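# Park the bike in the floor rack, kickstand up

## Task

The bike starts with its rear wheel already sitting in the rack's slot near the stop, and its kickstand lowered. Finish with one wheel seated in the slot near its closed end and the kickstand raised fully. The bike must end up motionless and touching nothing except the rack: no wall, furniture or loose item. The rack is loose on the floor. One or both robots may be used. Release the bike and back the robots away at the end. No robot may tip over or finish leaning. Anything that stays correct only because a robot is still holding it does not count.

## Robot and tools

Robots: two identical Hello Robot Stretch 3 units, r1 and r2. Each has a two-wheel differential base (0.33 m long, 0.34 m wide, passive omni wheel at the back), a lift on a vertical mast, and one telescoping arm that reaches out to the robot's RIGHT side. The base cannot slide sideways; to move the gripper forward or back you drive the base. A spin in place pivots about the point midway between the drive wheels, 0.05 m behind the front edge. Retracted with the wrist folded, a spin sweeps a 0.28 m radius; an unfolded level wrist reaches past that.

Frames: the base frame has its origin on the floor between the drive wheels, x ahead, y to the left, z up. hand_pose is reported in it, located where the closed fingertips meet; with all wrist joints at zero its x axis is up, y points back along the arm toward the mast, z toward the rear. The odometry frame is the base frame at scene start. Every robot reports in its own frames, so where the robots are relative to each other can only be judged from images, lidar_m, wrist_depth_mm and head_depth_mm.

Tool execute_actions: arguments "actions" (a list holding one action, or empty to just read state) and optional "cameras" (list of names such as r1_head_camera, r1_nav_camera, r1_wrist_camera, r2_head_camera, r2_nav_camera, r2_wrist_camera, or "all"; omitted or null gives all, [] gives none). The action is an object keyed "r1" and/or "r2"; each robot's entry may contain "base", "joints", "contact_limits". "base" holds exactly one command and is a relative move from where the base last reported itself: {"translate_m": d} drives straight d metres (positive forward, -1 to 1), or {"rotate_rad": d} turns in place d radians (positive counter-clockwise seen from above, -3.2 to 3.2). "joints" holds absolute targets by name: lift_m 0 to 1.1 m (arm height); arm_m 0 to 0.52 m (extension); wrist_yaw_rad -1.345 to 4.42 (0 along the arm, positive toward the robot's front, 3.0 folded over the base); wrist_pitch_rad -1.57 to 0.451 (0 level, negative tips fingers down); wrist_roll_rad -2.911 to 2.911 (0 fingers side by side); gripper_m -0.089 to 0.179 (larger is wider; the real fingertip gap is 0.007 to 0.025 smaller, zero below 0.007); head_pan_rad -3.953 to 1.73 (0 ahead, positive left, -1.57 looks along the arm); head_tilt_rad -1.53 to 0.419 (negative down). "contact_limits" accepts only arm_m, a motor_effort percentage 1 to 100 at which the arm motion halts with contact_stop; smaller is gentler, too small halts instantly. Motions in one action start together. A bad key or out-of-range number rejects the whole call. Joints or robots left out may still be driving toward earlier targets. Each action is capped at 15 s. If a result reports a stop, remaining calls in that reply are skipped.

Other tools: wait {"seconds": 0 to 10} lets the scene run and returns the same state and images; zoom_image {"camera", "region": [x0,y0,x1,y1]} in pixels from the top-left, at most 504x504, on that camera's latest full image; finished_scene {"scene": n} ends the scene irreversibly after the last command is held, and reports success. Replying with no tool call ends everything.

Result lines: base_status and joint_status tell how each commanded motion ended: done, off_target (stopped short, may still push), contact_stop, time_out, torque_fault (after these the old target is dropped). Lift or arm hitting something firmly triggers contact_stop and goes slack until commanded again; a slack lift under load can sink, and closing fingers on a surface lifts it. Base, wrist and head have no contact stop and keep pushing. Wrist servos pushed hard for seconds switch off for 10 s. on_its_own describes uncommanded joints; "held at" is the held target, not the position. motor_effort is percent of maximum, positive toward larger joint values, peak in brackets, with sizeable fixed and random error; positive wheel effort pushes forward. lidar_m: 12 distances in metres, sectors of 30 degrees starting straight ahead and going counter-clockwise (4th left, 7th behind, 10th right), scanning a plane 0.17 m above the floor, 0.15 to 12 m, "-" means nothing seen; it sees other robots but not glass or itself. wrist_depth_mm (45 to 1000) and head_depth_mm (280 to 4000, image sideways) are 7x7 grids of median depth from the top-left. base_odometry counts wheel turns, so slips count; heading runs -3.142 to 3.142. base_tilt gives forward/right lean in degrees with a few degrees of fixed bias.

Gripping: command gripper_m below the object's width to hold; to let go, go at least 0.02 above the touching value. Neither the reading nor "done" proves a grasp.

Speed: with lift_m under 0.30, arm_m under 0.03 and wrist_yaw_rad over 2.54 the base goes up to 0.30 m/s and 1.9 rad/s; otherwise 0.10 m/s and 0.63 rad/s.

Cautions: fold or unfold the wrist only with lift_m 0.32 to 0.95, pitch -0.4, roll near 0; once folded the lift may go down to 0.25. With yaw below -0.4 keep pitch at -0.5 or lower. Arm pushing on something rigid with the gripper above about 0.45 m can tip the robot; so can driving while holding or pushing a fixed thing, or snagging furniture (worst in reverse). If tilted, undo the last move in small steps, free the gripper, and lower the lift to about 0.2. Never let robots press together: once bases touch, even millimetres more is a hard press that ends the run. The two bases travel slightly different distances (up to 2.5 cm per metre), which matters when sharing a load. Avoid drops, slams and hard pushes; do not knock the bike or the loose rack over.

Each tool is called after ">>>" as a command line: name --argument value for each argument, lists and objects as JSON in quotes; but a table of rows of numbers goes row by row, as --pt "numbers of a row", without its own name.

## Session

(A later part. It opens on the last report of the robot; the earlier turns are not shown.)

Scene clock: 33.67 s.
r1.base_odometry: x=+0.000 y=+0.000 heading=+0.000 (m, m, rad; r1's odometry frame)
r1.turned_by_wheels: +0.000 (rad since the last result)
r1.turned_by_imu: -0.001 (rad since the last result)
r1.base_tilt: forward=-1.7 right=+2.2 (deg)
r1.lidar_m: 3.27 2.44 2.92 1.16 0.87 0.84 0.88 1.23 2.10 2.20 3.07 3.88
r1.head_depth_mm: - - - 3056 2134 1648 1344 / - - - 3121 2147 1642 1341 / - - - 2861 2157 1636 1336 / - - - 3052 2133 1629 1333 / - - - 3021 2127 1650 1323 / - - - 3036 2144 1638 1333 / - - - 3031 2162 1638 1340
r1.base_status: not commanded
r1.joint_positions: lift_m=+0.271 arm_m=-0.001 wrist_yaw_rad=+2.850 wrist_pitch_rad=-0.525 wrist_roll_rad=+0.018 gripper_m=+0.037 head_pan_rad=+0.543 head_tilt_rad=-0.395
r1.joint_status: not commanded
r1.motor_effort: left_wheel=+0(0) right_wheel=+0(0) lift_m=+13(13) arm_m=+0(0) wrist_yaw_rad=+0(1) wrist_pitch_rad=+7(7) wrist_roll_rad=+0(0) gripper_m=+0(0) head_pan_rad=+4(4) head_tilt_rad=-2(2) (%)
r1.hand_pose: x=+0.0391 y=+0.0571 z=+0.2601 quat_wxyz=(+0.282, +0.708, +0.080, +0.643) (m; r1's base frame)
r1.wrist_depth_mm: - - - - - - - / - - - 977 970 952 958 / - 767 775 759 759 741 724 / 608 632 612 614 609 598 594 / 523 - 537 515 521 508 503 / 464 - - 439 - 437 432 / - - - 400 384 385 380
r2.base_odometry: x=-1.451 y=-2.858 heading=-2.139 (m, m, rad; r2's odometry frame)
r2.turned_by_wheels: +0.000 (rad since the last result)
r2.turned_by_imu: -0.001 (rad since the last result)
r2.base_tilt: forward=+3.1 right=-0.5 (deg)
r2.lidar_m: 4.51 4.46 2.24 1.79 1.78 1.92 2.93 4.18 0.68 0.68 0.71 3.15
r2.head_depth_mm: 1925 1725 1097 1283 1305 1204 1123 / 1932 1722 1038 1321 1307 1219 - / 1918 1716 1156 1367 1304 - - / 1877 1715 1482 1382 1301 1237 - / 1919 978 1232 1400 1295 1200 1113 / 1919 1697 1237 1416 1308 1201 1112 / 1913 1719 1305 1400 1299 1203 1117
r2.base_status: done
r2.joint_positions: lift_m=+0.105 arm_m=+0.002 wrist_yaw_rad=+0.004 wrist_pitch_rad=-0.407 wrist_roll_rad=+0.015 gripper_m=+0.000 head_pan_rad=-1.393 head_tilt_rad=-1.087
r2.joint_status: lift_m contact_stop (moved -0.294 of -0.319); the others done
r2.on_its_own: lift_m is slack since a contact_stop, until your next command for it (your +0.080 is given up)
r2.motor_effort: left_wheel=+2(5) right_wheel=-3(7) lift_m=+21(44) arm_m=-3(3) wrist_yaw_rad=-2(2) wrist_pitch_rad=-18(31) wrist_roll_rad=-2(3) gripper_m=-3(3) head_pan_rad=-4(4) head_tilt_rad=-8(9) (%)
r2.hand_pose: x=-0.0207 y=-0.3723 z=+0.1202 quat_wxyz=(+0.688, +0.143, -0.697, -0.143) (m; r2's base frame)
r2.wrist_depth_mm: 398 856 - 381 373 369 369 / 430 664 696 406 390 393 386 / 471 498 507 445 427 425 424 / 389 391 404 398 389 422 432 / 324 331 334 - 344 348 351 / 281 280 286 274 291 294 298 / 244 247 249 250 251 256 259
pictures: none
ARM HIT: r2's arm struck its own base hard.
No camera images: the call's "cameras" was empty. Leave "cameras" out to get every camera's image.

>>> execute_actions --actions '[{"r2":{"joints":{"lift_m":0.14,"arm_m":0.17,"wrist_pitch_rad":-0.7,"head_pan_rad":-1.8}}}]' --cameras '[]'

>>> execute_actions --actions '[{"r2":{"joints":{"arm_m":0.22}}}]' --cameras '["r2_head_camera","r2_wrist_camera"]'

>>> execute_actions --actions '[{"r2":{"base":{"translate_m":-0.15}}}]' --cameras '["r2_head_camera","r2_wrist_camera"]'

Scene clock: 36.27 s.
r1.base_odometry: x=+0.000 y=+0.000 heading=+0.000 (m, m, rad; r1's odometry frame)
r1.turned_by_wheels: +0.000 (rad since the last result)
r1.turned_by_imu: -0.001 (rad since the last result)
r1.base_tilt: forward=-1.7 right=+2.2 (deg)
r1.lidar_m: 3.28 2.45 2.92 1.16 0.86 0.84 0.88 1.24 2.10 2.19 3.07 3.89
r1.head_depth_mm: - - - 3096 2161 1662 1343 / - - - 3115 2153 1648 1341 / - - - 2915 2134 1652 1333 / - - - 3076 2133 1643 1341 / - - - 3097 2136 1640 1332 / - - - 2993 2138 1637 1335 / - - - 3029 2115 1632 1336
r1.base_status: not commanded
r1.joint_positions: lift_m=+0.271 arm_m=-0.001 wrist_yaw_rad=+2.850 wrist_pitch_rad=-0.525 wrist_roll_rad=+0.018 gripper_m=+0.037 head_pan_rad=+0.543 head_tilt_rad=-0.395
r1.joint_status: not commanded
r1.motor_effort: left_wheel=+0(1) right_wheel=+0(0) lift_m=+13(13) arm_m=+0(0) wrist_yaw_rad=+1(0) wrist_pitch_rad=+7(7) wrist_roll_rad=+0(0) gripper_m=+0(0) head_pan_rad=+4(4) head_tilt_rad=-2(2) (%)
r1.hand_pose: x=+0.0391 y=+0.0571 z=+0.2601 quat_wxyz=(+0.282, +0.708, +0.080, +0.643) (m; r1's base frame)
r1.wrist_depth_mm: - - - - - - - / - - 990 990 993 965 933 / - 771 753 757 745 740 724 / 609 629 614 609 596 608 587 / 524 - 536 514 528 504 501 / 463 - - 440 - 436 431 / - - - 396 384 383 382
r2.base_odometry: x=-1.451 y=-2.858 heading=-2.139 (m, m, rad; r2's odometry frame)
r2.turned_by_wheels: +0.000 (rad since the last result)
r2.turned_by_imu: -0.001 (rad since the last result)
r2.base_tilt: forward=+3.0 right=-0.4 (deg)
r2.lidar_m: 4.51 4.46 2.25 1.79 1.78 1.92 2.93 4.21 0.68 0.59 0.71 3.12
r2.head_depth_mm: 1932 1722 1558 1408 1302 1209 1123 / 1928 1714 1304 1398 1306 1220 - / 1918 1713 1231 1398 1325 - - / 1923 1706 1187 1364 1276 - - / 1917 1711 1097 1360 1296 1200 1117 / 1916 1708 1202 1374 1296 1198 1113 / 1910 1705 1484 1375 1292 1202 1116
r2.base_status: not commanded
r2.joint_positions: lift_m=+0.139 arm_m=+0.170 wrist_yaw_rad=+0.001 wrist_pitch_rad=-0.709 wrist_roll_rad=+0.015 gripper_m=+0.000 head_pan_rad=-1.793 head_tilt_rad=-1.087
r2.joint_status: all done
r2.motor_effort: left_wheel=+3(3) right_wheel=-4(4) lift_m=+35(36) arm_m=+3(3) wrist_yaw_rad=-1(3) wrist_pitch_rad=+3(17) wrist_roll_rad=-2(2) gripper_m=-3(2) head_pan_rad=-2(30) head_tilt_rad=-8(8) (%)
r2.hand_pose: x=-0.0214 y=-0.4934 z=+0.0927 quat_wxyz=(+0.658, +0.244, -0.668, -0.247) (m; r2's base frame)
r2.wrist_depth_mm: 439 441 420 241 239 170 233 / 373 379 370 279 272 164 266 / 326 330 329 310 315 164 311 / 292 294 285 289 302 163 311 / 261 264 267 - 273 161 277 / 238 243 246 237 247 161 250 / 219 223 223 224 224 222 230
pictures: none
No camera images: the call's "cameras" was empty. Leave "cameras" out to get every camera's image.

Scene clock: 37.73 s.
r1.base_odometry: x=+0.000 y=+0.000 heading=+0.000 (m, m, rad; r1's odometry frame)
r1.turned_by_wheels: +0.000 (rad since the last result)
r1.turned_by_imu: +0.000 (rad since the last result)
r1.base_tilt: forward=-1.7 right=+2.3 (deg)
r1.lidar_m: 3.26 2.44 2.91 1.16 0.87 0.84 0.88 1.24 2.10 2.19 3.06 3.88
r1.head_depth_mm: - - - 3093 2143 1665 1340 / - - - 3067 2157 1645 1337 / - - - 2887 2123 1645 1332 / - - - 3047 2128 1643 1337 / - - - 3068 2116 1645 1324 / - - - 3053 2127 1620 1324 / - - - 3042 2115 1642 1331
r1.base_status: not commanded
r1.joint_positions: lift_m=+0.271 arm_m=-0.001 wrist_yaw_rad=+2.850 wrist_pitch_rad=-0.525 wrist_roll_rad=+0.018 gripper_m=+0.037 head_pan_rad=+0.543 head_tilt_rad=-0.395
r1.joint_status: not commanded
r1.motor_effort: left_wheel=-1(1) right_wheel=-1(0) lift_m=+13(13) arm_m=+0(0) wrist_yaw_rad=+0(0) wrist_pitch_rad=+7(7) wrist_roll_rad=+0(0) gripper_m=-1(0) head_pan_rad=+4(4) head_tilt_rad=-2(2) (%)
r1.hand_pose: x=+0.0391 y=+0.0571 z=+0.2601 quat_wxyz=(+0.282, +0.708, +0.080, +0.643) (m; r1's base frame)
r1.wrist_depth_mm: - - - - - - - / - - - 994 980 942 943 / - 771 772 750 749 738 738 / 611 637 615 609 608 606 594 / 524 - 537 519 521 499 499 / 464 - - 441 - 437 435 / - - - 397 383 382 380
r2.base_odometry: x=-1.451 y=-2.858 heading=-2.139 (m, m, rad; r2's odometry frame)
r2.turned_by_wheels: +0.000 (rad since the last result)
r2.turned_by_imu: +0.000 (rad since the last result)
r2.base_tilt: forward=+3.2 right=-0.5 (deg)
r2.lidar_m: 4.51 4.45 2.25 1.79 1.78 1.93 2.93 4.21 0.68 0.59 0.71 3.16
r2.head_depth_mm: 1924 1709 1558 1409 1303 1217 1117 / 1910 1719 1298 1395 1308 1227 - / 1930 1718 1238 1395 1309 - - / 1911 1712 1192 1368 1276 - - / 1905 1698 1093 1365 1294 1205 1114 / 1907 1714 1207 1377 1297 1203 1119 / 1904 1708 1484 1372 1290 1204 1111
r2.base_status: not commanded
r2.joint_positions: lift_m=+0.139 arm_m=+0.220 wrist_yaw_rad=+0.001 wrist_pitch_rad=-0.709 wrist_roll_rad=+0.015 gripper_m=+0.000 head_pan_rad=-1.793 head_tilt_rad=-1.087
r2.joint_status: all done
r2.motor_effort: left_wheel=+3(3) right_wheel=-3(4) lift_m=+35(35) arm_m=+3(4) wrist_yaw_rad=-1(0) wrist_pitch_rad=+3(3) wrist_roll_rad=-2(2) gripper_m=-2(3) head_pan_rad=-3(4) head_tilt_rad=-8(8) (%)
r2.hand_pose: x=-0.0214 y=-0.5433 z=+0.0927 quat_wxyz=(+0.658, +0.244, -0.668, -0.247) (m; r2's base frame)
r2.wrist_depth_mm: 436 440 194 189 186 182 133 / 370 373 231 215 213 210 133 / 329 331 320 250 249 237 131 / 291 294 285 283 290 277 265 / 263 265 255 - 273 263 271 / 238 241 241 236 248 135 248 / 219 221 223 223 226 131 228
pictures: r2_head_camera (sideways: a quarter turn clockwise sets it upright), r2_wrist_camera
camera_calibration (this result's frames):
r2_head_camera: T_world_to_cam=[[0.190074, 0.887016, -0.420802, 0.56502], [0.977464, -0.211073, -0.00340838, -0.00201924], [-0.0918433, -0.410671, -0.907146, 1.13789], [0, 0, 0, 1]] pos_world=[-0.000914692, -0.03431, 1.26999]
r2_wrist_camera: T_world_to_cam=[[-0.999495, -0.0184906, 0.0258329, -0.0370059], [-0.0304767, 0.787622, -0.615404, 0.51547], [-0.0089674, -0.615881, -0.787788, -0.096989], [0, 0, 0, 1]] pos_world=[-0.0221471, -0.466413, 0.241772]
Images, in order (width x height): r2_head_camera 896x504, r2_wrist_camera 644x364.

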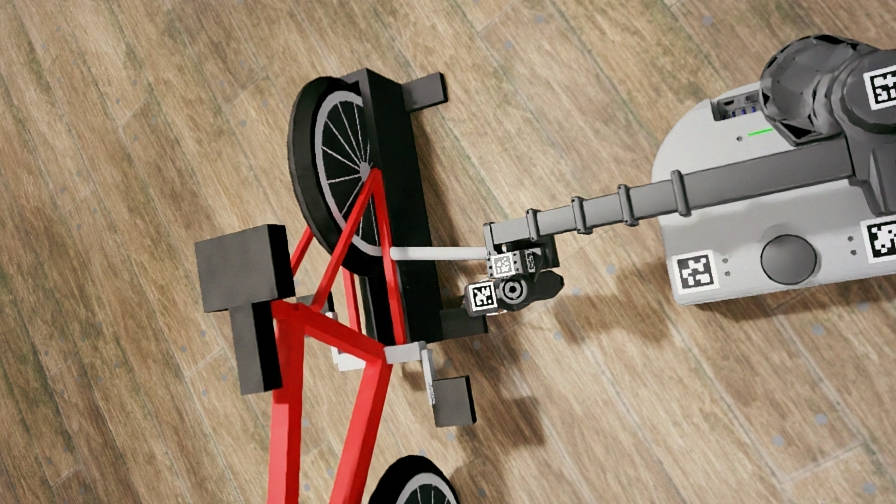

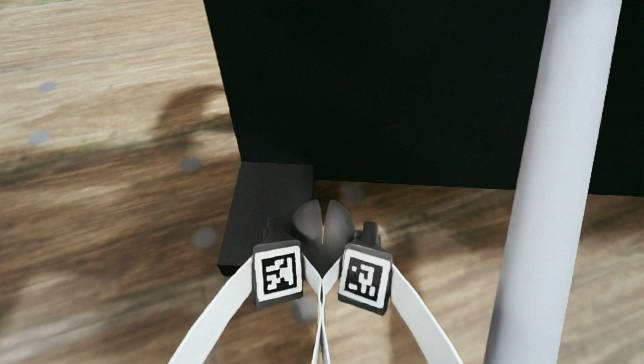

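Scene clock: 40.43 s.
r1.base_odometry: x=+0.000 y=+0.000 heading=+0.000 (m, m, rad; r1's odometry frame)
r1.turned_by_wheels: +0.000 (rad since the last result)
r1.turned_by_imu: -0.001 (rad since the last result)
r1.base_tilt: forward=-1.6 right=+2.3 (deg)
r1.lidar_m: 4.06 2.52 2.91 1.16 0.87 0.84 0.88 1.23 2.10 2.20 3.07 3.87
r1.head_depth_mm: - - - 3039 2146 1656 1341 / - - - 3064 2138 1656 1340 / - - - 2896 2152 1650 1332 / - - - 3120 2139 1637 1340 / - - - 3062 2145 1638 1333 / - - - 3022 2136 1648 1330 / - - - 2969 2127 1638 1334
r1.base_status: not commanded
r1.joint_positions: lift_m=+0.271 arm_m=-0.001 wrist_yaw_rad=+2.850 wrist_pitch_rad=-0.525 wrist_roll_rad=+0.018 gripper_m=+0.037 head_pan_rad=+0.543 head_tilt_rad=-0.395
r1.joint_status: not commanded
r1.motor_effort: left_wheel=+0(0) right_wheel=+0(0) lift_m=+13(13) arm_m=+0(0) wrist_yaw_rad=+0(1) wrist_pitch_rad=+7(7) wrist_roll_rad=-1(0) gripper_m=+0(0) head_pan_rad=+4(4) head_tilt_rad=-2(2) (%)
r1.hand_pose: x=+0.0391 y=+0.0571 z=+0.2601 quat_wxyz=(+0.282, +0.708, +0.080, +0.643) (m; r1's base frame)
r1.wrist_depth_mm: - - - - - - - / - - - 990 943 964 949 / - 771 758 751 746 735 727 / 610 635 617 609 604 602 599 / 522 - 534 511 518 507 496 / 465 - - 442 - 436 433 / - - - 397 386 383 380
r2.base_odometry: x=-1.370 y=-2.732 heading=-2.139 (m, m, rad; r2's odometry frame)
r2.turned_by_wheels: +0.001 (rad since the last result)
r2.turned_by_imu: +0.000 (rad since the last result)
r2.base_tilt: forward=+3.0 right=-0.5 (deg)
r2.lidar_m: 4.65 4.48 2.16 1.73 1.72 1.86 2.84 4.07 0.69 0.60 0.74 0.93
r2.head_depth_mm: 1924 1744 1561 1421 1302 1213 1120 / 1924 1706 1522 1410 1301 1226 - / 1908 1713 1250 1395 1312 - - / 1915 1691 1189 1402 1281 - - / 1895 1702 1203 1352 1291 1191 1113 / 1900 1698 1096 1358 1306 1203 1118 / 1902 1696 1138 1391 1298 1201 1115
r2.base_status: done
r2.joint_positions: lift_m=+0.139 arm_m=+0.220 wrist_yaw_rad=+0.083 wrist_pitch_rad=-0.690 wrist_roll_rad=+0.015 gripper_m=+0.000 head_pan_rad=-1.793 head_tilt_rad=-1.087
r2.joint_status: not commanded
r2.on_its_own: wrist_yaw_rad is held at +0.052, not at your +0.000, by its stall guard, which is still easing; right_wheel is at rest, and its effort (-24) is outside its rest range (-18 to +18)
r2.motor_effort: left_wheel=+12(14) right_wheel=-24(32) lift_m=+35(35) arm_m=+2(3) wrist_yaw_rad=-19(23) wrist_pitch_rad=-4(4) wrist_roll_rad=-2(2) gripper_m=-6(7) head_pan_rad=-3(4) head_tilt_rad=-8(9) (%)
r2.hand_pose: x=-0.0064 y=-0.5464 z=+0.0962 quat_wxyz=(+0.670, +0.265, -0.660, -0.214) (m; r2's base frame)
r2.wrist_depth_mm: 455 437 202 196 186 179 181 / 385 384 233 224 204 206 202 / 338 342 270 261 137 241 232 / 300 302 285 298 136 284 272 / 269 264 255 - 136 280 284 / 244 243 247 241 241 254 256 / 224 223 226 225 132 232 231
pictures: r2_head_camera (sideways: a quarter turn clockwise sets it upright), r2_wrist_camera
camera_calibration (this result's frames):
r2_head_camera: T_world_to_cam=[[0.190334, 0.88696, -0.420802, 0.565019], [0.977402, -0.21136, -0.00340839, -0.00201886], [-0.0919638, -0.410645, -0.907146, 1.13789], [0, 0, 0, 1]] pos_world=[-0.000924751, -0.034308, 1.26999]
r2_wrist_camera: T_world_to_cam=[[-0.994673, -0.0997135, 0.0261287, -0.0666102], [-0.0938075, 0.770565, -0.63042, 0.512176], [0.0427275, -0.629513, -0.775815, -0.104245], [0, 0, 0, 1]] pos_world=[-0.0137553, -0.46693, 0.243752]
Images, in order (width x height): r2_head_camera 896x504, r2_wrist_camera 644x364.

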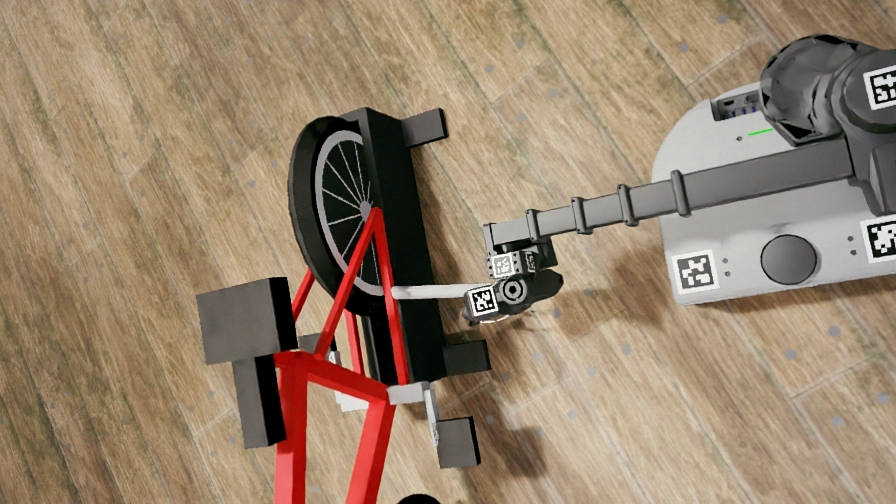

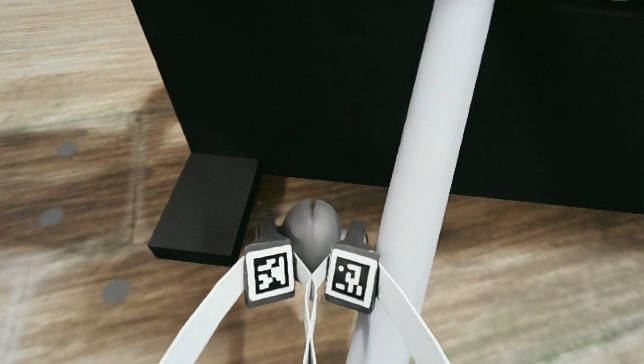

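>>> execute_actions --actions '[{"r2":{"base":{"translate_m":0.04},"joints":{"wrist_pitch_rad":-0.95,"wrist_yaw_rad":-0.1,"lift_m":0.125}}}]' --cameras '[]'

>>> execute_actions --actions '[{"r2":{"base":{"translate_m":-0.1}}}]' --cameras '["r2_head_camera","r2_wrist_camera"]'

Scene clock: 42.17 s.
r1.base_odometry: x=+0.000 y=+0.000 heading=+0.000 (m, m, rad; r1's odometry frame)
r1.turned_by_wheels: +0.000 (rad since the last result)
r1.turned_by_imu: +0.000 (rad since the last result)
r1.base_tilt: forward=-1.6 right=+2.3 (deg)
r1.lidar_m: 3.39 2.52 2.91 1.16 0.87 0.84 0.88 1.23 2.09 2.20 3.06 3.87
r1.head_depth_mm: - - - 3121 2152 1658 1339 / - - - 3130 2134 1652 1335 / - - - 2900 2132 1643 1338 / - - - 3021 2156 1640 1335 / - - - 3074 2155 1643 1326 / - - - 3038 2148 1630 1331 / - - - 3017 2137 1635 1321
r1.base_status: not commanded
r1.joint_positions: lift_m=+0.271 arm_m=-0.001 wrist_yaw_rad=+2.850 wrist_pitch_rad=-0.525 wrist_roll_rad=+0.018 gripper_m=+0.037 head_pan_rad=+0.543 head_tilt_rad=-0.395
r1.joint_status: not commanded
r1.motor_effort: left_wheel=+1(0) right_wheel=+0(0) lift_m=+13(13) arm_m=+0(0) wrist_yaw_rad=+0(1) wrist_pitch_rad=+7(7) wrist_roll_rad=+0(0) gripper_m=+0(0) head_pan_rad=+4(4) head_tilt_rad=-2(2) (%)
r1.hand_pose: x=+0.0391 y=+0.0571 z=+0.2601 quat_wxyz=(+0.282, +0.708, +0.080, +0.643) (m; r1's base frame)
r1.wrist_depth_mm: - - - - - - - / - - 984 970 969 949 949 / - 769 765 756 749 727 723 / 617 635 615 605 607 598 590 / 524 - 531 513 526 511 501 / 462 - - 440 - 436 430 / - - - 396 387 384 381
r2.base_odometry: x=-1.392 y=-2.766 heading=-2.138 (m, m, rad; r2's odometry frame)
r2.turned_by_wheels: +0.000 (rad since the last result)
r2.turned_by_imu: +0.000 (rad since the last result)
r2.base_tilt: forward=+3.1 right=-0.5 (deg)
r2.lidar_m: 4.61 4.52 2.18 1.75 1.74 1.88 2.86 4.09 0.69 0.59 0.72 3.24
r2.head_depth_mm: 1918 1728 1567 1418 1297 1201 1119 / 1922 1710 1494 1414 1303 1222 - / 1892 1714 1264 1401 1305 - - / 1914 1708 1178 1376 1271 - - / 1919 1700 1157 1362 1296 1201 1114 / 1929 1713 1156 1358 1300 1199 1116 / 1901 1687 1527 1378 1299 1200 1114
r2.base_status: done
r2.joint_positions: lift_m=+0.126 arm_m=+0.220 wrist_yaw_rad=-0.091 wrist_pitch_rad=-0.945 wrist_roll_rad=+0.012 gripper_m=+0.000 head_pan_rad=-1.793 head_tilt_rad=-1.087
r2.joint_status: all done
r2.motor_effort: left_wheel=+5(17) right_wheel=-8(24) lift_m=+7(32) arm_m=+1(2) wrist_yaw_rad=-6(24) wrist_pitch_rad=-2(30) wrist_roll_rad=-1(2) gripper_m=-4(7) head_pan_rad=-3(2) head_tilt_rad=-8(9) (%)
r2.hand_pose: x=-0.0334 y=-0.4947 z=+0.0427 quat_wxyz=(+0.611, +0.291, -0.647, -0.352) (m; r2's base frame)
r2.wrist_depth_mm: 270 264 239 248 237 240 263 / 250 246 235 255 250 255 262 / 234 224 224 238 118 240 244 / 220 219 221 223 119 225 228 / 204 206 209 - 121 212 214 / 193 195 196 - 125 200 201 / 184 184 186 186 188 189 189
pictures: none
No camera images: the call's "cameras" was empty. Leave "cameras" out to get every camera's image.

Scene clock: 44.30 s.
r1.base_odometry: x=+0.000 y=+0.000 heading=+0.000 (m, m, rad; r1's odometry frame)
r1.turned_by_wheels: +0.000 (rad since the last result)
r1.turned_by_imu: +0.000 (rad since the last result)
r1.base_tilt: forward=-1.6 right=+2.2 (deg)
r1.lidar_m: 4.07 2.52 2.92 1.16 0.87 0.84 0.88 1.23 2.10 2.20 3.07 3.87
r1.head_depth_mm: - - - 3039 2138 1652 1341 / - - - 3046 2152 1641 1342 / - - - 2882 2120 1653 1340 / - - - 3032 2145 1638 1350 / - - - 3066 2110 1640 1330 / - - - 3035 2100 1625 1333 / - - - 3048 2118 1641 1331
r1.base_status: not commanded
r1.joint_positions: lift_m=+0.271 arm_m=-0.001 wrist_yaw_rad=+2.850 wrist_pitch_rad=-0.525 wrist_roll_rad=+0.018 gripper_m=+0.037 head_pan_rad=+0.543 head_tilt_rad=-0.395
r1.joint_status: not commanded
r1.motor_effort: left_wheel=-1(1) right_wheel=-1(0) lift_m=+13(13) arm_m=+0(0) wrist_yaw_rad=+0(1) wrist_pitch_rad=+7(7) wrist_roll_rad=+0(0) gripper_m=+0(0) head_pan_rad=+4(4) head_tilt_rad=-1(2) (%)
r1.hand_pose: x=+0.0391 y=+0.0571 z=+0.2601 quat_wxyz=(+0.282, +0.708, +0.080, +0.643) (m; r1's base frame)
r1.wrist_depth_mm: - - - - - - - / - - - 990 971 968 937 / - 767 770 752 758 730 741 / 603 629 614 610 605 599 590 / 521 - 535 512 521 501 505 / 464 - - 445 - 438 432 / - - - 400 385 384 381
r2.base_odometry: x=-1.338 y=-2.681 heading=-2.138 (m, m, rad; r2's odometry frame)
r2.turned_by_wheels: +0.000 (rad since the last result)
r2.turned_by_imu: +0.000 (rad since the last result)
r2.base_tilt: forward=+3.2 right=-0.5 (deg)
r2.lidar_m: 4.71 4.42 2.14 1.72 1.70 1.83 2.80 4.01 0.69 0.67 0.77 0.93
r2.head_depth_mm: 1909 1717 1556 1406 1300 1203 1116 / 1934 1715 1552 1411 1299 1218 - / 1904 1717 1295 1408 1311 - - / 1908 1736 1205 1383 1277 - - / 1903 1707 1216 1364 1296 1189 1115 / 1892 1712 1109 1358 1289 1196 1127 / 1896 1693 1183 1376 1299 1191 1113
r2.base_status: done
r2.joint_positions: lift_m=+0.126 arm_m=+0.220 wrist_yaw_rad=-0.089 wrist_pitch_rad=-0.974 wrist_roll_rad=+0.012 gripper_m=+0.000 head_pan_rad=-1.793 head_tilt_rad=-1.087
r2.joint_status: not commanded
r2.motor_effort: left_wheel=+6(10) right_wheel=-11(25) lift_m=+8(8) arm_m=+1(1) wrist_yaw_rad=-7(12) wrist_pitch_rad=+9(9) wrist_roll_rad=-1(1) gripper_m=-4(5) head_pan_rad=-2(3) head_tilt_rad=-9(8) (%)
r2.hand_pose: x=-0.0327 y=-0.4883 z=+0.0390 quat_wxyz=(+0.606, +0.301, -0.642, -0.361) (m; r2's base frame)
r2.wrist_depth_mm: 231 248 256 102 257 260 265 / 220 241 245 239 245 251 251 / 218 229 228 227 110 235 235 / 213 214 217 217 112 220 220 / 202 203 204 - 116 208 209 / 191 192 193 - 195 197 198 / 181 182 184 184 186 186 188
pictures: r2_head_camera (sideways: a quarter turn clockwise sets it upright), r2_wrist_camera
camera_calibration (this result's frames):
r2_head_camera: T_world_to_cam=[[0.190489, 0.88693, -0.420795, 0.565008], [0.977366, -0.211529, -0.00340831, -0.00201874], [-0.0920335, -0.410621, -0.907149, 1.13789], [0, 0, 0, 1]] pos_world=[-0.000930655, -0.0343065, 1.26999]
r2_wrist_camera: T_world_to_cam=[[-0.997738, 0.0634245, 0.0222612, -0.00572477], [0.0498589, 0.920424, -0.387729, 0.497342], [-0.0450813, -0.385742, -0.921504, 0.0109416], [0, 0, 0, 1]] pos_world=[-0.0300155, -0.453182, 0.203044]
Images, in order (width x height): r2_head_camera 896x504, r2_wrist_camera 644x364.

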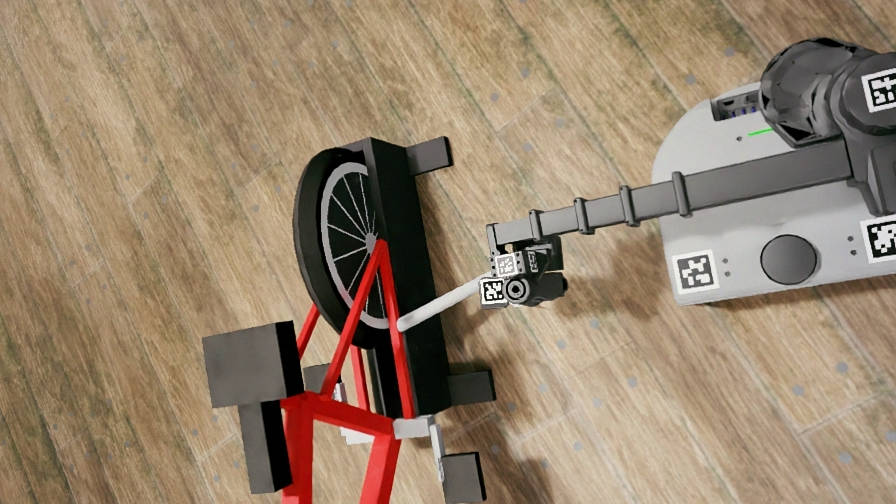

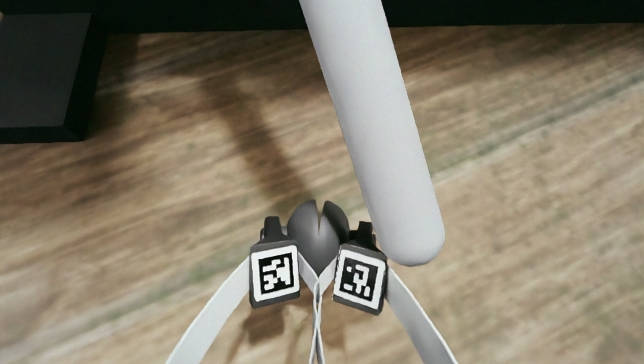

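>>> execute_actions --actions '[{"r2":{"base":{"translate_m":-0.06},"joints":{"wrist_pitch_rad":-0.65,"wrist_yaw_rad":0,"arm_m":0.21}}}]' --cameras '["r2_head_camera","r2_wrist_camera"]'

Scene clock: 46.83 s.
r1.base_odometry: x=+0.000 y=+0.000 heading=+0.000 (m, m, rad; r1's odometry frame)
r1.turned_by_wheels: +0.000 (rad since the last result)
r1.turned_by_imu: -0.001 (rad since the last result)
r1.base_tilt: forward=-1.6 right=+2.2 (deg)
r1.lidar_m: 4.05 2.51 2.92 1.16 0.86 0.84 0.88 1.23 2.10 2.20 3.06 3.88
r1.head_depth_mm: - - - 3081 2160 1668 1347 / - - - 3108 2149 1660 1340 / - - - 2879 2140 1633 1336 / - - - 3043 2138 1637 1341 / - - - 3043 2154 1643 1334 / - - - 3056 2118 1639 1337 / - - - 3064 2127 1639 1333
r1.base_status: not commanded
r1.joint_positions: lift_m=+0.271 arm_m=-0.001 wrist_yaw_rad=+2.850 wrist_pitch_rad=-0.525 wrist_roll_rad=+0.018 gripper_m=+0.037 head_pan_rad=+0.543 head_tilt_rad=-0.395
r1.joint_status: not commanded
r1.motor_effort: left_wheel=+0(0) right_wheel=+0(0) lift_m=+13(13) arm_m=+0(0) wrist_yaw_rad=+0(0) wrist_pitch_rad=+7(7) wrist_roll_rad=+0(0) gripper_m=+0(0) head_pan_rad=+4(4) head_tilt_rad=-2(1) (%)
r1.hand_pose: x=+0.0391 y=+0.0571 z=+0.2601 quat_wxyz=(+0.282, +0.708, +0.080, +0.643) (m; r1's base frame)
r1.wrist_depth_mm: - - - - - - - / - - - 980 957 956 953 / - 768 752 748 736 730 716 / 598 630 626 612 602 601 590 / 526 - 532 514 526 508 499 / 464 - - 443 - 437 434 / - - - 398 385 385 380
r2.base_odometry: x=-1.306 y=-2.631 heading=-2.138 (m, m, rad; r2's odometry frame)
r2.turned_by_wheels: +0.000 (rad since the last result)
r2.turned_by_imu: -0.001 (rad since the last result)
r2.base_tilt: forward=+3.1 right=-0.5 (deg)
r2.lidar_m: 4.76 4.33 2.11 1.68 1.68 1.82 2.76 3.95 0.69 0.58 0.80 0.94
r2.head_depth_mm: 1921 1718 1548 1419 1304 1209 1125 / 1930 1719 1555 1415 1294 1217 - / 1912 1709 1549 1395 1303 - - / 1916 1705 1221 1390 1272 - - / 1904 1714 1200 1356 1287 1208 1114 / 1902 1696 1188 1356 1290 1201 1117 / 1907 1700 1053 1349 1304 1198 1112
r2.base_status: done
r2.joint_positions: lift_m=+0.126 arm_m=+0.210 wrist_yaw_rad=+0.006 wrist_pitch_rad=-0.670 wrist_roll_rad=+0.012 gripper_m=+0.000 head_pan_rad=-1.793 head_tilt_rad=-1.087
r2.joint_status: all done
r2.motor_effort: left_wheel=+3(8) right_wheel=-4(18) lift_m=+9(10) arm_m=-3(4) wrist_yaw_rad=-4(9) wrist_pitch_rad=+8(27) wrist_roll_rad=-1(1) gripper_m=-4(4) head_pan_rad=-2(3) head_tilt_rad=-8(8) (%)
r2.hand_pose: x=-0.0205 y=-0.5411 z=+0.0864 quat_wxyz=(+0.665, +0.233, -0.671, -0.232) (m; r2's base frame)
r2.wrist_depth_mm: 207 206 135 200 202 199 198 / 240 236 233 131 229 226 224 / 279 275 273 128 265 262 258 / 273 290 292 285 285 297 286 / 250 259 262 - 123 271 263 / 232 235 237 232 121 238 243 / 212 214 216 218 215 221 222
pictures: r2_head_camera (sideways: a quarter turn clockwise sets it upright), r2_wrist_camera
camera_calibration (this result's frames):
r2_head_camera: T_world_to_cam=[[0.19049, 0.88693, -0.420795, 0.565008], [0.977365, -0.21153, -0.00340831, -0.00201874], [-0.0920338, -0.410621, -0.907149, 1.13789], [0, 0, 0, 1]] pos_world=[-0.000930684, -0.0343065, 1.26999]
r2_wrist_camera: T_world_to_cam=[[-0.999296, -0.0239756, 0.0288478, -0.0391556], [-0.0369388, 0.762729, -0.645662, 0.498869], [-0.00652293, -0.646273, -0.763078, -0.119069], [0, 0, 0, 1]] pos_world=[-0.0214771, -0.458392, 0.232372]
Images, in order (width x height): r2_head_camera 896x504, r2_wrist_camera 644x364.

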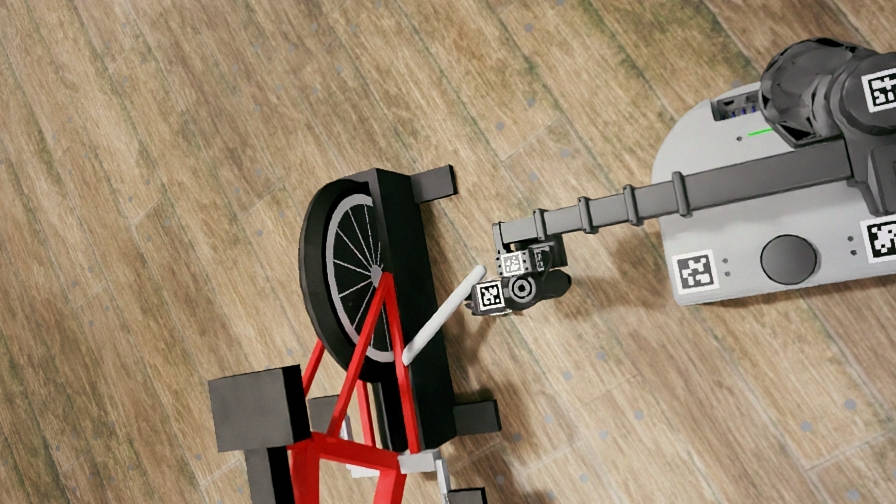

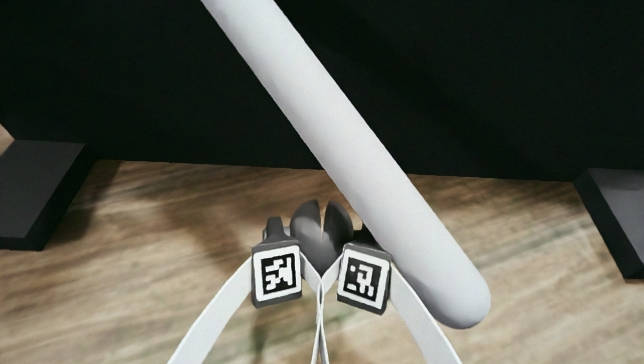

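>>> execute_actions --actions '[{"r2":{"base":{"translate_m":-0.04},"joints":{"wrist_pitch_rad":-0.3,"arm_m":0.2}}}]' --cameras '["r2_head_camera","r2_wrist_camera"]'

>>> execute_actions --actions '[{"r2":{"joints":{"lift_m":0.17,"arm_m":0.21}}}]' --cameras '["r2_head_camera","r2_wrist_camera"]'

Scene clock: 48.53 s.
r1.base_odometry: x=+0.000 y=+0.000 heading=+0.000 (m, m, rad; r1's odometry frame)
r1.turned_by_wheels: +0.000 (rad since the last result)
r1.turned_by_imu: +0.000 (rad since the last result)
r1.base_tilt: forward=-1.6 right=+2.3 (deg)
r1.lidar_m: 4.06 2.52 2.92 1.16 0.87 0.84 0.88 1.23 2.10 2.20 3.07 3.88
r1.head_depth_mm: - - - 3090 2145 1653 1344 / - - - 3100 2150 1656 1339 / - - - 2874 2150 1639 1330 / - - - 3051 2144 1639 1330 / - - - 3081 2137 1648 1328 / - - - 3048 2135 1638 1345 / - - - 3044 2130 1635 1330
r1.base_status: not commanded
r1.joint_positions: lift_m=+0.271 arm_m=-0.001 wrist_yaw_rad=+2.850 wrist_pitch_rad=-0.525 wrist_roll_rad=+0.018 gripper_m=+0.037 head_pan_rad=+0.543 head_tilt_rad=-0.395
r1.joint_status: not commanded
r1.motor_effort: left_wheel=+0(0) right_wheel=+1(0) lift_m=+12(13) arm_m=+0(0) wrist_yaw_rad=+0(1) wrist_pitch_rad=+7(7) wrist_roll_rad=+0(0) gripper_m=+0(0) head_pan_rad=+4(4) head_tilt_rad=-1(2) (%)
r1.hand_pose: x=+0.0391 y=+0.0571 z=+0.2601 quat_wxyz=(+0.282, +0.708, +0.080, +0.643) (m; r1's base frame)
r1.wrist_depth_mm: - - - - - - - / - - 990 997 977 945 931 / - 765 750 761 748 733 724 / 609 634 615 612 609 599 590 / 524 - 536 512 521 504 499 / 464 - - 443 - 436 432 / - - - 398 387 384 383
r2.base_odometry: x=-1.284 y=-2.597 heading=-2.138 (m, m, rad; r2's odometry frame)
r2.turned_by_wheels: +0.000 (rad since the last result)
r2.turned_by_imu: +0.000 (rad since the last result)
r2.base_tilt: forward=+3.1 right=-0.5 (deg)
r2.lidar_m: 4.79 4.33 2.09 1.67 1.66 1.80 2.74 3.91 0.70 0.67 0.82 0.94
r2.head_depth_mm: 1925 1720 1554 1420 1300 1209 1123 / 1945 1731 1549 1423 1299 1221 - / 1917 1714 1565 1397 1297 - - / 1924 1699 1263 1392 1267 - - / 1920 1712 1216 1364 1295 1199 1119 / 1909 1703 1183 1358 1300 1197 1117 / 1889 1697 999 1355 1292 1199 1113
r2.base_status: done
r2.joint_positions: lift_m=+0.126 arm_m=+0.200 wrist_yaw_rad=+0.002 wrist_pitch_rad=-0.321 wrist_roll_rad=+0.012 gripper_m=+0.000 head_pan_rad=-1.793 head_tilt_rad=-1.087
r2.joint_status: all done
r2.motor_effort: left_wheel=+3(4) right_wheel=-3(10) lift_m=+9(9) arm_m=-5(4) wrist_yaw_rad=-2(3) wrist_pitch_rad=+8(10) wrist_roll_rad=-1(1) gripper_m=-3(3) head_pan_rad=-3(2) head_tilt_rad=-8(9) (%)
r2.hand_pose: x=-0.0209 y=-0.5809 z=+0.1607 quat_wxyz=(+0.694, +0.113, -0.702, -0.113) (m; r2's base frame)
r2.wrist_depth_mm: - 209 206 200 205 203 203 / 276 216 220 216 220 220 219 / 238 207 192 189 185 229 241 / 244 242 240 239 239 241 243 / 269 267 265 - 263 262 261 / 298 297 293 307 293 291 305 / 285 286 292 295 298 296 292
pictures: r2_head_camera (sideways: a quarter turn clockwise sets it upright), r2_wrist_camera
camera_calibration (this result's frames):
r2_head_camera: T_world_to_cam=[[0.19049, 0.88693, -0.420795, 0.565008], [0.977365, -0.211531, -0.00340831, -0.00201874], [-0.0920339, -0.410621, -0.907149, 1.13789], [0, 0, 0, 1]] pos_world=[-0.000930691, -0.0343065, 1.26999]
r2_wrist_camera: T_world_to_cam=[[-0.999394, -0.00992373, 0.0333773, -0.0352662], [-0.0339022, 0.496077, -0.867617, 0.45802], [-0.00794771, -0.868222, -0.496112, -0.259972], [0, 0, 0, 1]] pos_world=[-0.0217831, -0.453277, 0.269588]
Images, in order (width x height): r2_head_camera 896x504, r2_wrist_camera 644x364.

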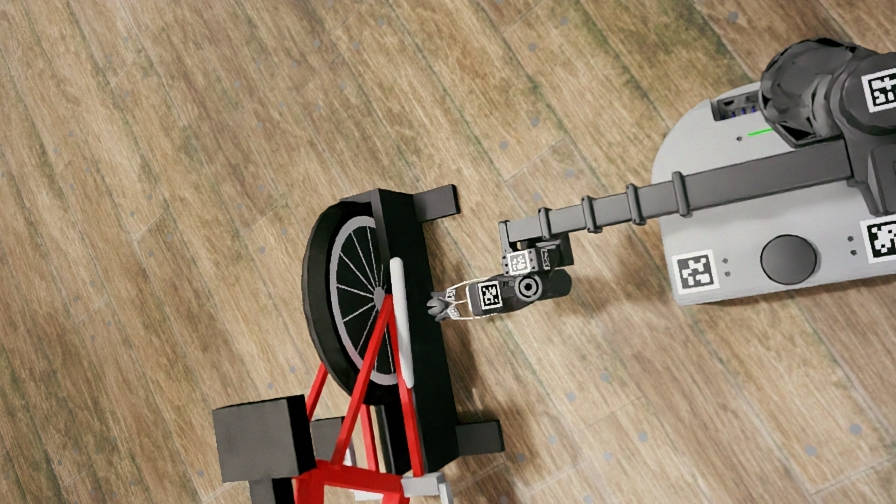

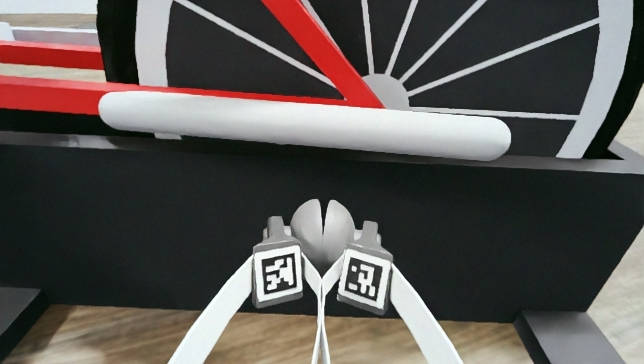

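Scene clock: 49.77 s.
r1.base_odometry: x=+0.000 y=+0.000 heading=+0.000 (m, m, rad; r1's odometry frame)
r1.turned_by_wheels: +0.000 (rad since the last result)
r1.turned_by_imu: +0.000 (rad since the last result)
r1.base_tilt: forward=-1.8 right=+2.2 (deg)
r1.lidar_m: 4.07 2.53 2.92 1.16 0.87 0.84 0.88 1.24 2.10 2.19 3.05 3.87
r1.head_depth_mm: - - - 3108 2158 1637 1335 / - - - 3091 2138 1641 1343 / - - - 2923 2144 1645 1331 / - - - 3018 2113 1636 1334 / - - - 3092 2139 1658 1328 / - - - 3019 2110 1631 1332 / - - - 2984 2115 1630 1332
r1.base_status: not commanded
r1.joint_positions: lift_m=+0.271 arm_m=-0.001 wrist_yaw_rad=+2.850 wrist_pitch_rad=-0.525 wrist_roll_rad=+0.018 gripper_m=+0.037 head_pan_rad=+0.543 head_tilt_rad=-0.395
r1.joint_status: not commanded
r1.motor_effort: left_wheel=-1(0) right_wheel=-1(1) lift_m=+13(13) arm_m=+0(0) wrist_yaw_rad=+0(1) wrist_pitch_rad=+7(7) wrist_roll_rad=+0(0) gripper_m=+0(0) head_pan_rad=+4(4) head_tilt_rad=-2(2) (%)
r1.hand_pose: x=+0.0391 y=+0.0571 z=+0.2601 quat_wxyz=(+0.282, +0.708, +0.080, +0.643) (m; r1's base frame)
r1.wrist_depth_mm: - - - - - - - / - - - 991 958 962 935 / - 780 754 755 754 732 730 / 619 634 611 625 600 598 592 / 526 - 537 508 524 500 501 / 463 - - 441 - 434 432 / - - - 399 383 383 380
r2.base_odometry: x=-1.284 y=-2.597 heading=-2.138 (m, m, rad; r2's odometry frame)
r2.turned_by_wheels: +0.000 (rad since the last result)
r2.turned_by_imu: +0.000 (rad since the last result)
r2.base_tilt: forward=+3.2 right=-0.5 (deg)
r2.lidar_m: 4.81 4.31 2.09 1.67 1.66 1.80 2.74 3.91 0.70 0.67 0.82 0.94
r2.head_depth_mm: 1923 1721 1551 1417 1311 1209 1116 / 1926 1720 1540 1410 1307 1224 - / 1894 1723 1543 1411 1302 - - / 1919 1729 1263 1397 1282 - - / 1901 1702 1224 1356 1293 1201 1122 / 1922 1716 1182 1356 1285 1196 1114 / 1891 1703 998 1351 1302 1199 1115
r2.base_status: not commanded
r2.joint_positions: lift_m=+0.169 arm_m=+0.210 wrist_yaw_rad=+0.002 wrist_pitch_rad=-0.320 wrist_roll_rad=+0.012 gripper_m=+0.000 head_pan_rad=-1.793 head_tilt_rad=-1.087
r2.joint_status: all done
r2.motor_effort: left_wheel=+3(2) right_wheel=-3(3) lift_m=+35(37) arm_m=+3(3) wrist_yaw_rad=-1(2) wrist_pitch_rad=+8(8) wrist_roll_rad=-1(1) gripper_m=-3(2) head_pan_rad=-3(4) head_tilt_rad=-8(8) (%)
r2.hand_pose: x=-0.0209 y=-0.5902 z=+0.2044 quat_wxyz=(+0.694, +0.113, -0.702, -0.113) (m; r2's base frame)
r2.wrist_depth_mm: - 204 192 196 195 195 195 / - 217 211 209 211 211 210 / 307 235 233 224 229 229 227 / 247 217 208 208 241 251 257 / 257 256 254 - 252 254 257 / 288 283 280 293 280 278 280 / 311 316 315 319 315 312 347
pictures: r2_head_camera (sideways: a quarter turn clockwise sets it upright), r2_wrist_camera
camera_calibration (this result's frames):
r2_head_camera: T_world_to_cam=[[0.19049, 0.88693, -0.420795, 0.565008], [0.977365, -0.211531, -0.00340831, -0.00201874], [-0.0920339, -0.410621, -0.907149, 1.13789], [0, 0, 0, 1]] pos_world=[-0.000930691, -0.0343065, 1.26999]
r2_wrist_camera: T_world_to_cam=[[-0.999394, -0.00985375, 0.0333853, -0.0367844], [-0.033883, 0.495144, -0.86815, 0.500097], [-0.00797602, -0.868755, -0.495178, -0.246927], [0, 0, 0, 1]] pos_world=[-0.0217868, -0.462502, 0.313114]
Images, in order (width x height): r2_head_camera 896x504, r2_wrist_camera 644x364.

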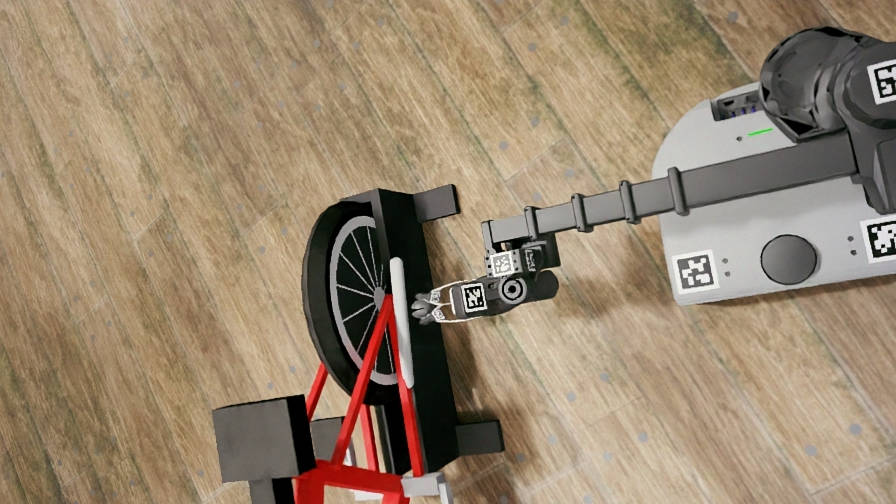

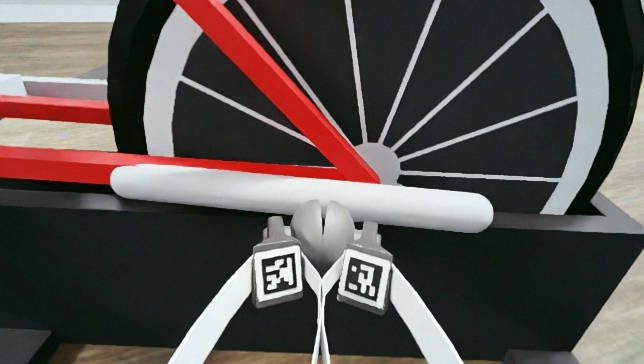

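>>> execute_actions --actions '[{"r2":{"base":{"translate_m":-0.3},"joints":{"arm_m":0.0}}}]' --cameras '[]'

>>> finished_scene --scene 1

Scene clock: 54.07 s.
r1.base_odometry: x=+0.000 y=+0.000 heading=+0.000 (m, m, rad; r1's odometry frame)
r1.turned_by_wheels: +0.000 (rad since the last result)
r1.turned_by_imu: -0.001 (rad since the last result)
r1.base_tilt: forward=-1.7 right=+2.2 (deg)
r1.lidar_m: 4.07 2.52 2.92 1.16 0.87 0.84 0.88 1.23 2.09 2.20 3.06 3.87
r1.head_depth_mm: - - - 3107 2134 1655 1340 / - - - 3068 2137 1651 1336 / - - - 2887 2157 1642 1343 / - - - 3049 2136 1640 1339 / - - - 3068 2139 1628 1334 / - - - 3053 2154 1639 1328 / - - - 3035 2140 1631 1336
r1.base_status: not commanded
r1.joint_positions: lift_m=+0.271 arm_m=-0.001 wrist_yaw_rad=+2.850 wrist_pitch_rad=-0.525 wrist_roll_rad=+0.018 gripper_m=+0.037 head_pan_rad=+0.543 head_tilt_rad=-0.395
r1.joint_status: not commanded
r1.motor_effort: left_wheel=-1(1) right_wheel=+0(0) lift_m=+13(13) arm_m=+0(0) wrist_yaw_rad=+1(1) wrist_pitch_rad=+7(7) wrist_roll_rad=+0(0) gripper_m=+0(0) head_pan_rad=+4(4) head_tilt_rad=-2(1) (%)
r1.hand_pose: x=+0.0391 y=+0.0571 z=+0.2601 quat_wxyz=(+0.282, +0.708, +0.080, +0.643) (m; r1's base frame)
r1.wrist_depth_mm: - - - - - - - / - - - - 976 955 943 / - 775 762 751 752 735 726 / 604 639 623 619 606 602 590 / 526 - 533 518 523 507 496 / 463 - - 440 - 439 430 / - - - 396 385 386 382
r2.base_odometry: x=-1.123 y=-2.344 heading=-2.137 (m, m, rad; r2's odometry frame)
r2.turned_by_wheels: +0.000 (rad since the last result)
r2.turned_by_imu: -0.002 (rad since the last result)
r2.base_tilt: forward=+3.1 right=-0.6 (deg)
r2.lidar_m: 5.04 4.03 1.96 1.56 1.55 1.68 2.55 3.64 3.94 0.68 0.70 1.03
r2.head_depth_mm: 1923 1726 1543 1420 1306 1212 1122 / 1947 1709 1561 1416 1306 1223 - / 1920 1710 1560 1412 1300 - - / 1900 1718 1550 1423 1310 - - / 1922 1721 1537 1392 1294 1191 1113 / 1904 1701 1546 1354 1291 1201 1119 / 1901 1694 1538 1317 1296 1194 1121
r2.base_status: done
r2.joint_positions: lift_m=+0.169 arm_m=+0.002 wrist_yaw_rad=+0.001 wrist_pitch_rad=-0.320 wrist_roll_rad=+0.012 gripper_m=+0.000 head_pan_rad=-1.793 head_tilt_rad=-1.087
r2.joint_status: all done
joint sent to its limit — the command would take r2.arm_m past its lower limit, so that joint was sent only as far as its limit.
r2.motor_effort: left_wheel=+3(5) right_wheel=-3(6) lift_m=+35(35) arm_m=-5(6) wrist_yaw_rad=-1(1) wrist_pitch_rad=+8(8) wrist_roll_rad=-1(1) gripper_m=-3(3) head_pan_rad=-3(4) head_tilt_rad=-8(8) (%)
r2.hand_pose: x=-0.0212 y=-0.3823 z=+0.2044 quat_wxyz=(+0.694, +0.113, -0.702, -0.113) (m; r2's base frame)
r2.wrist_depth_mm: 390 395 407 - - - - / 403 422 440 - - - - / 446 446 443 823 825 889 898 / 486 483 486 619 623 648 660 / 460 470 465 - 499 499 520 / 388 390 403 379 415 418 428 / 331 339 342 343 351 354 361
pictures: none
No camera images: the call's "cameras" was empty. Leave "cameras" out to get every camera's image.

The scene is finished: the task was done.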